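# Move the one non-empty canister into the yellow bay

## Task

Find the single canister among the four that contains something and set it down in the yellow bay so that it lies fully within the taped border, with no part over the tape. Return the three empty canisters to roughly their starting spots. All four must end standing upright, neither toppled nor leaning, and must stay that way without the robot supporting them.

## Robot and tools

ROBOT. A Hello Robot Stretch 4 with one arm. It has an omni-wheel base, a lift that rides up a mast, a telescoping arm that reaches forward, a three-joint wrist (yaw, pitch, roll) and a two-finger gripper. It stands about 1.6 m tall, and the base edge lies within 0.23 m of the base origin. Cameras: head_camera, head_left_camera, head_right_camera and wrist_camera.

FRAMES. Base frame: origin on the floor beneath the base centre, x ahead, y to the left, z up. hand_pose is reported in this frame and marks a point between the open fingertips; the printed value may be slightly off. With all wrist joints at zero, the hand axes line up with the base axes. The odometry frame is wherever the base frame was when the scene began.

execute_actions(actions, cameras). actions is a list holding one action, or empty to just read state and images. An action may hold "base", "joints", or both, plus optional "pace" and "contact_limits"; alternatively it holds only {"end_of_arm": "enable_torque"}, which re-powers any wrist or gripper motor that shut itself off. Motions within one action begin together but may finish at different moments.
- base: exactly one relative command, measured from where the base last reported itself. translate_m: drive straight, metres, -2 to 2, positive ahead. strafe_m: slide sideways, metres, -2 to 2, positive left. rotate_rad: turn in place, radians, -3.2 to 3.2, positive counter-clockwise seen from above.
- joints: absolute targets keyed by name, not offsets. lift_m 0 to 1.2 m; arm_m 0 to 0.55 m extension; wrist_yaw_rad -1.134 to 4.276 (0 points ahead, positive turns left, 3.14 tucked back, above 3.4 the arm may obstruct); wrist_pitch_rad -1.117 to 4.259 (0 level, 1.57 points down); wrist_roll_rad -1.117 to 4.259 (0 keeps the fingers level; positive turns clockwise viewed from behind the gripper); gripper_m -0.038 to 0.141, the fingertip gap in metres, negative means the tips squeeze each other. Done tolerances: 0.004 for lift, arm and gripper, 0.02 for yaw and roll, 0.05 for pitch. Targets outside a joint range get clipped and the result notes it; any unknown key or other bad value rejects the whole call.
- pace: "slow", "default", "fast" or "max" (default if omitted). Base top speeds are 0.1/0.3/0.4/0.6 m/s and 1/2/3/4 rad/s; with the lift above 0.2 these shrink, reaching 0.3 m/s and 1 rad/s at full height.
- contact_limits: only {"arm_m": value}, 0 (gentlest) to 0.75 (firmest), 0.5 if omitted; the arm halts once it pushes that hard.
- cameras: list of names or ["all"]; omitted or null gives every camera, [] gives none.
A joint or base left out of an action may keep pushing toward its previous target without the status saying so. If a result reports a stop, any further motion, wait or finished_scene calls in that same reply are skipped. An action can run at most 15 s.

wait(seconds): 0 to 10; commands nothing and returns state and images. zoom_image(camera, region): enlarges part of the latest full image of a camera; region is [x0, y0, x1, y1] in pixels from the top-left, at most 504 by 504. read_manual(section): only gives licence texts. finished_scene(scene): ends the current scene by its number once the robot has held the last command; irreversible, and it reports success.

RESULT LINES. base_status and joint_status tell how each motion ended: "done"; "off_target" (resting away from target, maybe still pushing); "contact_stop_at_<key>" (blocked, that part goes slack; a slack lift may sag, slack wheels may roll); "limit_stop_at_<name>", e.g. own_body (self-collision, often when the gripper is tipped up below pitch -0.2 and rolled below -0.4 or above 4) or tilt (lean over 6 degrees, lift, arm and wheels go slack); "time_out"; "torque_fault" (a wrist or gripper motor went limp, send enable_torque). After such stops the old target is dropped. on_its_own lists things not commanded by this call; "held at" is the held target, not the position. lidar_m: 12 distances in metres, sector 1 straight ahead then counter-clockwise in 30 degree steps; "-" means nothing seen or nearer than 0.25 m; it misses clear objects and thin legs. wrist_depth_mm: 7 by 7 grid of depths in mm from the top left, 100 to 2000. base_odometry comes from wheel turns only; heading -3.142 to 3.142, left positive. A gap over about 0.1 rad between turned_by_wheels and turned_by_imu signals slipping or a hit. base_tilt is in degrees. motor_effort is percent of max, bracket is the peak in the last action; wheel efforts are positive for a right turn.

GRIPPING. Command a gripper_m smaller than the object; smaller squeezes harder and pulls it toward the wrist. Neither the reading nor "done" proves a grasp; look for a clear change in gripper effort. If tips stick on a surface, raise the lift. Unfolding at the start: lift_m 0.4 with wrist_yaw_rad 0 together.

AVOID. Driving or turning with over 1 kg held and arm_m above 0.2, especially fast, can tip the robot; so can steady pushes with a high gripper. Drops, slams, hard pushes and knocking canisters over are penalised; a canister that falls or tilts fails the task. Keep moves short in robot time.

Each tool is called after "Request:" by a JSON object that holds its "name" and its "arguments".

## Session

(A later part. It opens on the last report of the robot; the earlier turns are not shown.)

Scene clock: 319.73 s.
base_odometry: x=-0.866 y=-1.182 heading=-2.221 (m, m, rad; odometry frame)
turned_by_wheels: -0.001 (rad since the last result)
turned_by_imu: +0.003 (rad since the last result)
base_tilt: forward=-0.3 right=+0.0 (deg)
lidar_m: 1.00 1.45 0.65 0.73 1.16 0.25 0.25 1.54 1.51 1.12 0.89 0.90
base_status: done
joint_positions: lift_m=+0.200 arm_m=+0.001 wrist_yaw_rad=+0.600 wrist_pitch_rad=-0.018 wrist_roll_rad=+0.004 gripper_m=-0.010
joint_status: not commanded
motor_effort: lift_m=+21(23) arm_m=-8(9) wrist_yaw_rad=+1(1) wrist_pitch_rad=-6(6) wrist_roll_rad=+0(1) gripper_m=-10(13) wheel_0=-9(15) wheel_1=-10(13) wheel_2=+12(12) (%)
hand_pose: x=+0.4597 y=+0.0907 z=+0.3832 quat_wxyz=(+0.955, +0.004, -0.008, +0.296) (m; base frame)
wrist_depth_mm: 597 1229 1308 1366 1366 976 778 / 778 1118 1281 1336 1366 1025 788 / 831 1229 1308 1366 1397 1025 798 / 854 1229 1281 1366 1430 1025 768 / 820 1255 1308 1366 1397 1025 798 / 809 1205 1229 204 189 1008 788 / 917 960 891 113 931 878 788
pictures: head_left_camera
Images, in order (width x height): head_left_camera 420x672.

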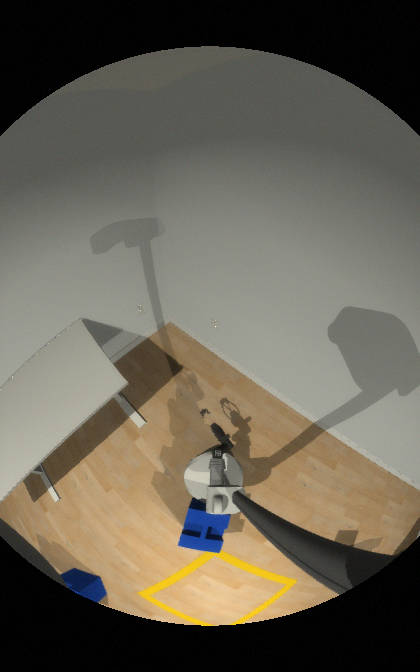

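Request:
{"name": "execute_actions", "arguments": {"actions": [{"base": {"strafe_m": 0.15}}], "cameras": []}}

Request:
{"name": "execute_actions", "arguments": {"actions": [{"base": {"rotate_rad": 0.13}}], "cameras": ["head_left_camera"]}}

Request:
{"name": "zoom_image", "arguments": {"camera": "head_left_camera", "region": [130, 440, 310, 630]}}

Scene clock: 358.90 s.
base_odometry: x=-0.746 y=-1.272 heading=-2.221 (m, m, rad; odometry frame)
turned_by_wheels: +0.000 (rad since the last result)
turned_by_imu: +0.002 (rad since the last result)
base_tilt: forward=-0.3 right=+0.0 (deg)
lidar_m: 1.08 0.54 0.53 0.60 0.92 1.52 0.26 0.25 1.64 1.23 0.97 0.98
base_status: done
joint_positions: lift_m=+0.200 arm_m=+0.001 wrist_yaw_rad=+0.600 wrist_pitch_rad=-0.018 wrist_roll_rad=+0.004 gripper_m=-0.010
joint_status: not commanded
motor_effort: lift_m=+21(21) arm_m=-8(8) wrist_yaw_rad=+1(1) wrist_pitch_rad=-7(7) wrist_roll_rad=+2(1) gripper_m=-10(10) wheel_0=+0(14) wheel_1=+1(11) wheel_2=+0(8) (%)
hand_pose: x=+0.4597 y=+0.0907 z=+0.3832 quat_wxyz=(+0.955, +0.004, -0.008, +0.296) (m; base frame)
wrist_depth_mm: 591 615 1160 1229 1308 1138 904 / 676 820 1160 1255 1336 1160 878 / 1060 1138 1182 1255 1281 1138 878 / 1060 1118 1160 1255 1336 1160 891 / 1060 1118 1160 1229 1281 1160 878 / 1078 1138 1160 204 189 1138 891 / 976 820 904 113 931 854 854
pictures: none
No camera images: the call's "cameras" was empty. Leave "cameras" out to get every camera's image.

Scene clock: 359.70 s.
base_odometry: x=-0.746 y=-1.272 heading=-2.091 (m, m, rad; odometry frame)
turned_by_wheels: +0.130 (rad since the last result)
turned_by_imu: +0.131 (rad since the last result)
base_tilt: forward=-0.4 right=+0.1 (deg)
lidar_m: 1.20 0.54 0.54 0.62 1.16 1.52 0.28 0.26 1.85 1.14 0.98 1.00
base_status: done
joint_positions: lift_m=+0.200 arm_m=+0.001 wrist_yaw_rad=+0.600 wrist_pitch_rad=-0.018 wrist_roll_rad=+0.004 gripper_m=-0.010
joint_status: not commanded
motor_effort: lift_m=+21(21) arm_m=-8(7) wrist_yaw_rad=+0(1) wrist_pitch_rad=-7(7) wrist_roll_rad=+2(3) gripper_m=-10(9) wheel_0=+0(7) wheel_1=-1(15) wheel_2=+0(7) (%)
hand_pose: x=+0.4597 y=+0.0907 z=+0.3832 quat_wxyz=(+0.955, +0.004, -0.008, +0.296) (m; base frame)
wrist_depth_mm: 597 597 683 1205 1205 1229 1060 / 723 691 1025 1182 1229 1229 1025 / 1098 1118 1160 1205 1229 1229 1060 / 1118 1098 1160 1205 1205 1229 1042 / 1138 1118 1160 1205 1205 1255 1042 / 1118 1118 1138 204 189 1229 1025 / 991 931 904 113 931 854 931
pictures: head_left_camera
Images, in order (width x height): head_left_camera 420x672.

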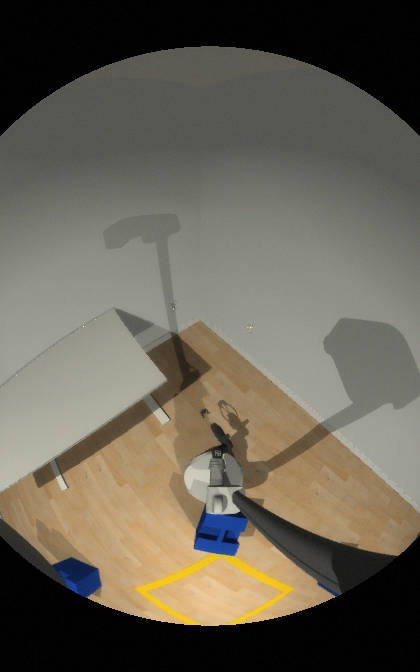

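Region (130, 440, 310, 630) of head_left_camera's 420x672 image, scaled by 2.653, with more detail than that image has; it fills the left 477 columns of this view, and the rest is white.

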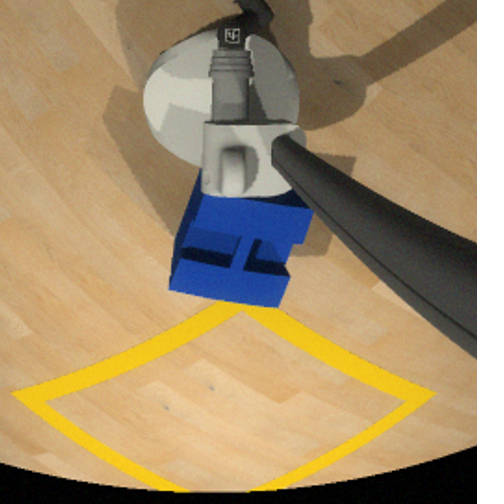

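Request:
{"name": "execute_actions", "arguments": {"actions": [{"base": {"translate_m": -0.45}}], "cameras": ["head_left_camera"]}}

Request:
{"name": "zoom_image", "arguments": {"camera": "head_left_camera", "region": [130, 440, 310, 630]}}

Scene clock: 373.20 s.
base_odometry: x=-0.523 y=-0.882 heading=-2.091 (m, m, rad; odometry frame)
turned_by_wheels: +0.000 (rad since the last result)
turned_by_imu: +0.006 (rad since the last result)
base_tilt: forward=-0.4 right=+0.0 (deg)
lidar_m: 1.56 0.86 0.84 0.99 1.18 0.25 0.25 0.28 1.32 1.48 1.30 1.28
base_status: done
joint_positions: lift_m=+0.200 arm_m=+0.001 wrist_yaw_rad=+0.600 wrist_pitch_rad=-0.018 wrist_roll_rad=+0.004 gripper_m=-0.010
joint_status: not commanded
motor_effort: lift_m=+21(21) arm_m=-7(7) wrist_yaw_rad=+0(0) wrist_pitch_rad=-5(6) wrist_roll_rad=+0(1) gripper_m=-10(9) wheel_0=-4(12) wheel_1=-3(22) wheel_2=+7(19) (%)
hand_pose: x=+0.4597 y=+0.0907 z=+0.3832 quat_wxyz=(+0.955, +0.004, -0.008, +0.296) (m; base frame)
wrist_depth_mm: 661 1060 1078 1118 1576 1576 1464 / 854 904 931 946 1537 1576 1397 / 1397 1464 1464 1499 1576 1576 1430 / 1464 1464 1464 1499 1537 1576 1397 / 1430 1464 1499 1499 1537 1537 1430 / 1397 1430 1397 204 189 1366 1308 / 991 960 904 113 946 866 946
pictures: head_left_camera
Images, in order (width x height): head_left_camera 420x672.

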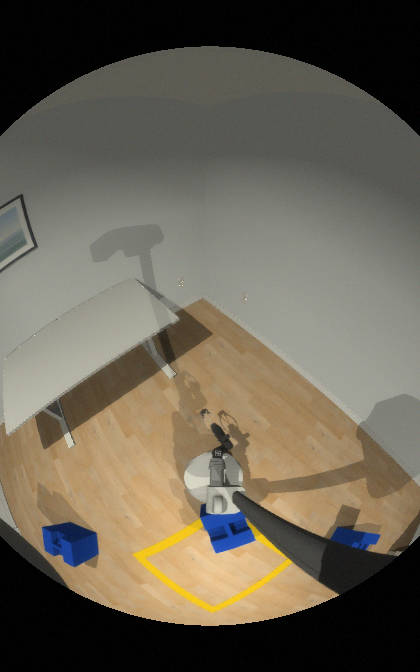

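Region (130, 440, 310, 630) of head_left_camera's 420x672 image, scaled by 2.653, with more detail than that image has; it fills the left 477 columns of this view, and the rest is white.

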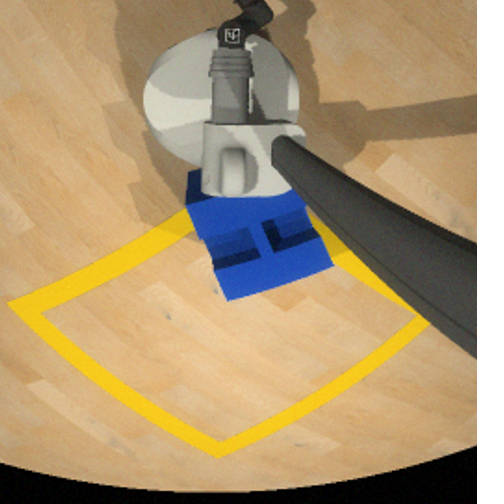

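Request:
{"name": "execute_actions", "arguments": {"actions": [{"base": {"rotate_rad": 0.2}}], "cameras": ["head_left_camera"]}}

Request:
{"name": "zoom_image", "arguments": {"camera": "head_left_camera", "region": [130, 440, 310, 630]}}

Scene clock: 400.73 s.
base_odometry: x=-0.523 y=-0.883 heading=-1.891 (m, m, rad; odometry frame)
turned_by_wheels: +0.200 (rad since the last result)
turned_by_imu: +0.202 (rad since the last result)
base_tilt: forward=-0.3 right=+0.0 (deg)
lidar_m: 0.91 0.84 0.87 1.17 1.19 0.25 0.25 0.28 1.37 1.35 1.30 1.35
base_status: done
joint_positions: lift_m=+0.200 arm_m=+0.001 wrist_yaw_rad=+0.600 wrist_pitch_rad=-0.018 wrist_roll_rad=+0.004 gripper_m=-0.010
joint_status: not commanded
motor_effort: lift_m=+21(21) arm_m=-7(8) wrist_yaw_rad=+0(1) wrist_pitch_rad=-6(7) wrist_roll_rad=+3(1) gripper_m=-10(11) wheel_0=-2(8) wheel_1=-9(16) wheel_2=+8(11) (%)
hand_pose: x=+0.4597 y=+0.0907 z=+0.3832 quat_wxyz=(+0.955, +0.004, -0.008, +0.296) (m; base frame)
wrist_depth_mm: 1576 1537 1098 715 691 1042 1397 / 842 904 917 946 946 1366 1366 / 1537 1576 1499 1499 1430 1430 1366 / 1576 1537 1499 1499 1397 1397 1366 / 1576 1576 1537 1464 1430 1397 1366 / 1336 1430 1430 204 189 1336 1255 / 976 946 891 113 866 854 946
pictures: head_left_camera
Images, in order (width x height): head_left_camera 420x672.

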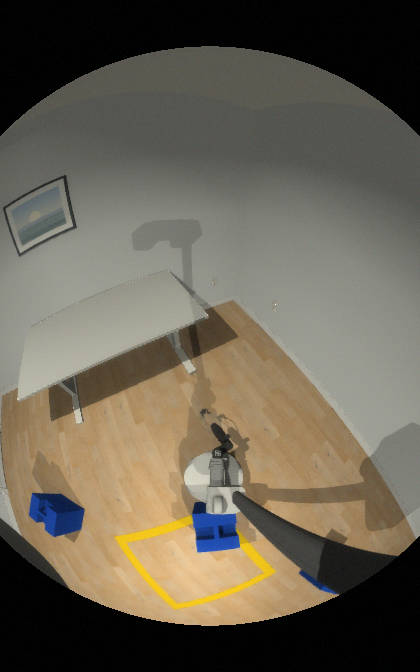

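Region (130, 440, 310, 630) of head_left_camera's 420x672 image, scaled by 2.653, with more detail than that image has; it fills the left 477 columns of this view, and the rest is white.

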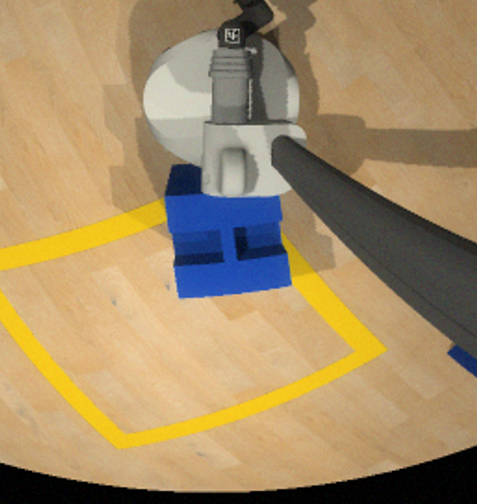

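Request:
{"name": "execute_actions", "arguments": {"actions": [{"base": {"translate_m": -0.32}}], "cameras": ["head_left_camera"]}}

Request:
{"name": "zoom_image", "arguments": {"camera": "head_left_camera", "region": [110, 440, 290, 630]}}

Scene clock: 407.17 s.
base_odometry: x=-0.422 y=-0.579 heading=-1.891 (m, m, rad; odometry frame)
turned_by_wheels: +0.000 (rad since the last result)
turned_by_imu: +0.005 (rad since the last result)
base_tilt: forward=-0.4 right=+0.0 (deg)
lidar_m: 1.19 1.10 1.16 1.07 1.08 0.25 0.25 0.31 1.08 1.53 1.46 1.53
base_status: done
joint_positions: lift_m=+0.200 arm_m=+0.001 wrist_yaw_rad=+0.600 wrist_pitch_rad=-0.018 wrist_roll_rad=+0.004 gripper_m=-0.010
joint_status: not commanded
motor_effort: lift_m=+21(21) arm_m=-7(8) wrist_yaw_rad=+1(0) wrist_pitch_rad=-7(6) wrist_roll_rad=+0(0) gripper_m=-8(10) wheel_0=-5(12) wheel_1=-4(11) wheel_2=+9(20) (%)
hand_pose: x=+0.4597 y=+0.0907 z=+0.3832 quat_wxyz=(+0.955, +0.004, -0.008, +0.296) (m; base frame)
wrist_depth_mm: 1921 1756 1808 1756 1708 1618 1618 / 1921 1138 1182 1042 1060 1078 1618 / 1921 1808 1756 1708 1708 1661 1618 / 1863 1863 1756 1756 1708 1661 1618 / 1863 1863 1808 1708 1708 1708 1661 / 1430 1397 1430 203 189 1336 1308 / 1008 976 891 113 931 866 946
pictures: head_left_camera
Images, in order (width x height): head_left_camera 420x672.

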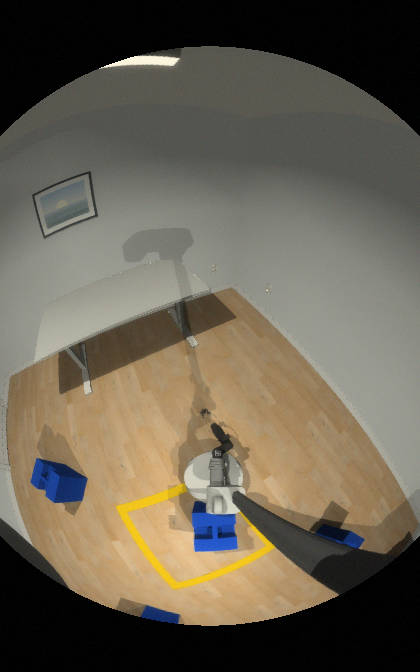

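Region (110, 440, 290, 630) of head_left_camera's 420x672 image, scaled by 2.653, with more detail than that image has; it fills the left 477 columns of this view, and the rest is white.

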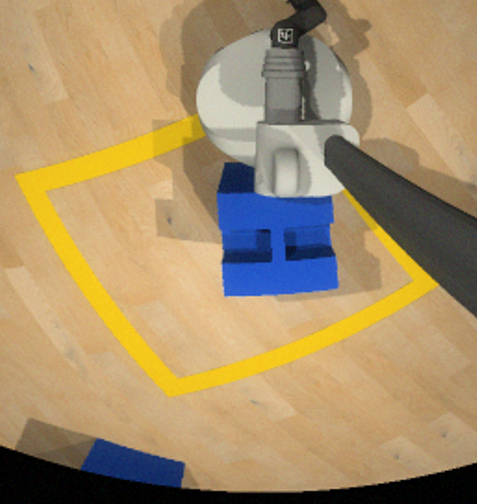

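Request:
{"name": "execute_actions", "arguments": {"actions": [{"base": {"translate_m": -0.17}, "pace": "fast"}], "cameras": []}}

Request:
{"name": "execute_actions", "arguments": {"actions": [{"base": {"translate_m": 0.08}, "pace": "fast"}], "cameras": ["head_left_camera", "head_right_camera"]}}

Request:
{"name": "zoom_image", "arguments": {"camera": "head_left_camera", "region": [110, 440, 290, 630]}}

Request:
{"name": "zoom_image", "arguments": {"camera": "head_right_camera", "region": [100, 440, 280, 630]}}

Scene clock: 424.30 s.
base_odometry: x=-0.369 y=-0.418 heading=-1.891 (m, m, rad; odometry frame)
turned_by_wheels: +0.000 (rad since the last result)
turned_by_imu: +0.003 (rad since the last result)
base_tilt: forward=-0.2 right=-0.1 (deg)
lidar_m: 1.36 1.25 1.29 1.05 1.12 0.25 0.25 0.32 0.97 1.64 1.52 1.61
base_status: done
joint_positions: lift_m=+0.200 arm_m=+0.001 wrist_yaw_rad=+0.600 wrist_pitch_rad=-0.018 wrist_roll_rad=+0.004 gripper_m=-0.010
joint_status: not commanded
motor_effort: lift_m=+21(21) arm_m=-8(8) wrist_yaw_rad=+0(0) wrist_pitch_rad=-7(6) wrist_roll_rad=+0(1) gripper_m=-11(11) wheel_0=-2(10) wheel_1=-4(11) wheel_2=+6(26) (%)
hand_pose: x=+0.4597 y=+0.0907 z=+0.3832 quat_wxyz=(+0.955, +0.004, -0.008, +0.296) (m; base frame)
wrist_depth_mm: - 1983 1921 1808 1863 1756 1756 / - 1921 1863 1921 1808 1182 1756 / - 1863 1983 1863 1863 1756 1708 / - - 1983 1863 1808 1708 1756 / - 1921 1921 1863 1863 1756 1756 / 1397 1397 1430 204 188 1308 1308 / 991 976 904 113 917 842 931
pictures: none
No camera images: the call's "cameras" was empty. Leave "cameras" out to get every camera's image.

Scene clock: 425.53 s.
base_odometry: x=-0.394 y=-0.494 heading=-1.891 (m, m, rad; odometry frame)
turned_by_wheels: +0.000 (rad since the last result)
turned_by_imu: +0.000 (rad since the last result)
base_tilt: forward=-0.3 right=+0.1 (deg)
lidar_m: 1.30 1.17 1.23 1.07 1.12 0.30 0.25 0.28 1.02 1.60 1.51 1.57
base_status: done
joint_positions: lift_m=+0.200 arm_m=+0.001 wrist_yaw_rad=+0.600 wrist_pitch_rad=-0.018 wrist_roll_rad=+0.004 gripper_m=-0.010
joint_status: not commanded
motor_effort: lift_m=+21(21) arm_m=-7(8) wrist_yaw_rad=+1(0) wrist_pitch_rad=-6(7) wrist_roll_rad=+1(1) gripper_m=-9(11) wheel_0=-1(6) wheel_1=-1(5) wheel_2=+1(7) (%)
hand_pose: x=+0.4597 y=+0.0907 z=+0.3832 quat_wxyz=(+0.955, +0.004, -0.008, +0.296) (m; base frame)
wrist_depth_mm: 1921 1921 1808 1756 1756 1661 1661 / 1921 1921 1756 1182 1229 1229 1661 / 1983 1430 1863 1808 1756 1756 1661 / 1921 1921 1863 1863 1756 1708 1708 / 1983 1921 1863 1808 1808 1756 1708 / 1397 1397 1430 204 189 1281 1308 / 960 991 878 113 931 854 931
pictures: head_left_camera, head_right_camera
Images, in order (width x height): head_left_camera 420x672, head_right_camera 420x672.

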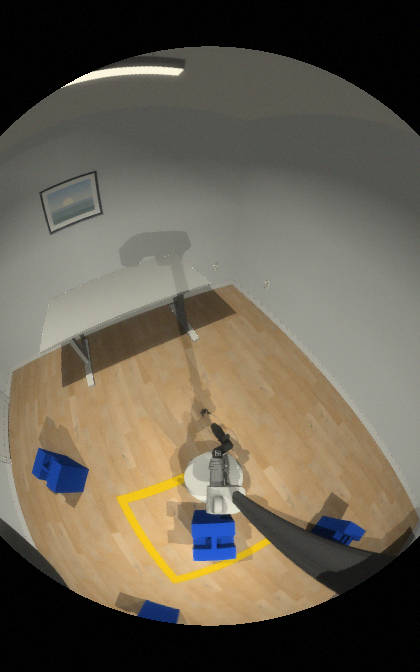

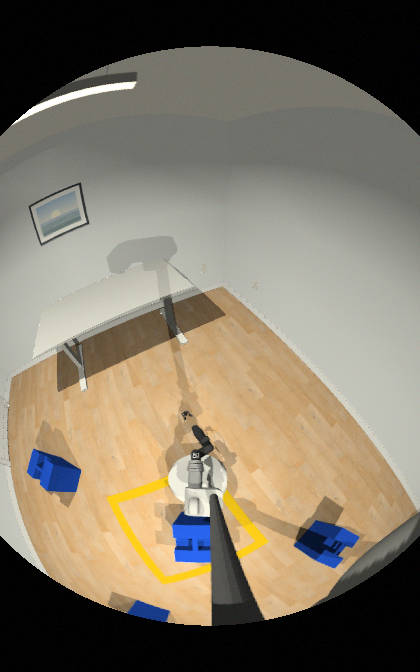

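Region (110, 440, 290, 630) of head_left_camera's 420x672 image, scaled by 2.653, with more detail than that image has; it fills the left 477 columns of this view, and the rest is white.

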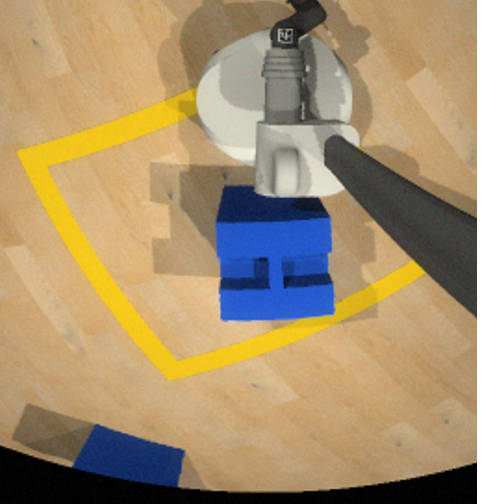

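Region (100, 440, 280, 630) of head_right_camera's 420x672 image, scaled by 2.653, with more detail than that image has; it fills the left 477 columns of this view, and the rest is white.

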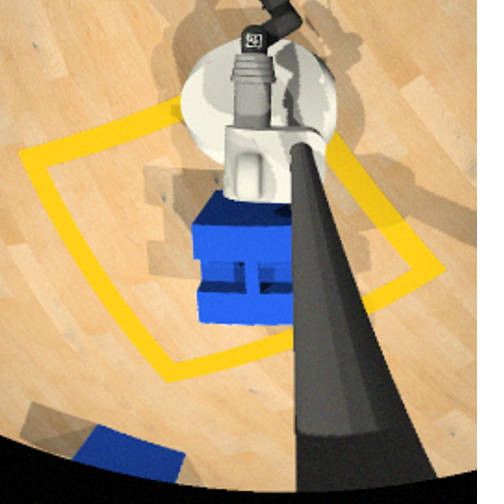

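Request:
{"name": "finished_scene", "arguments": {"scene": 2}}

The scene is finished: the task was done.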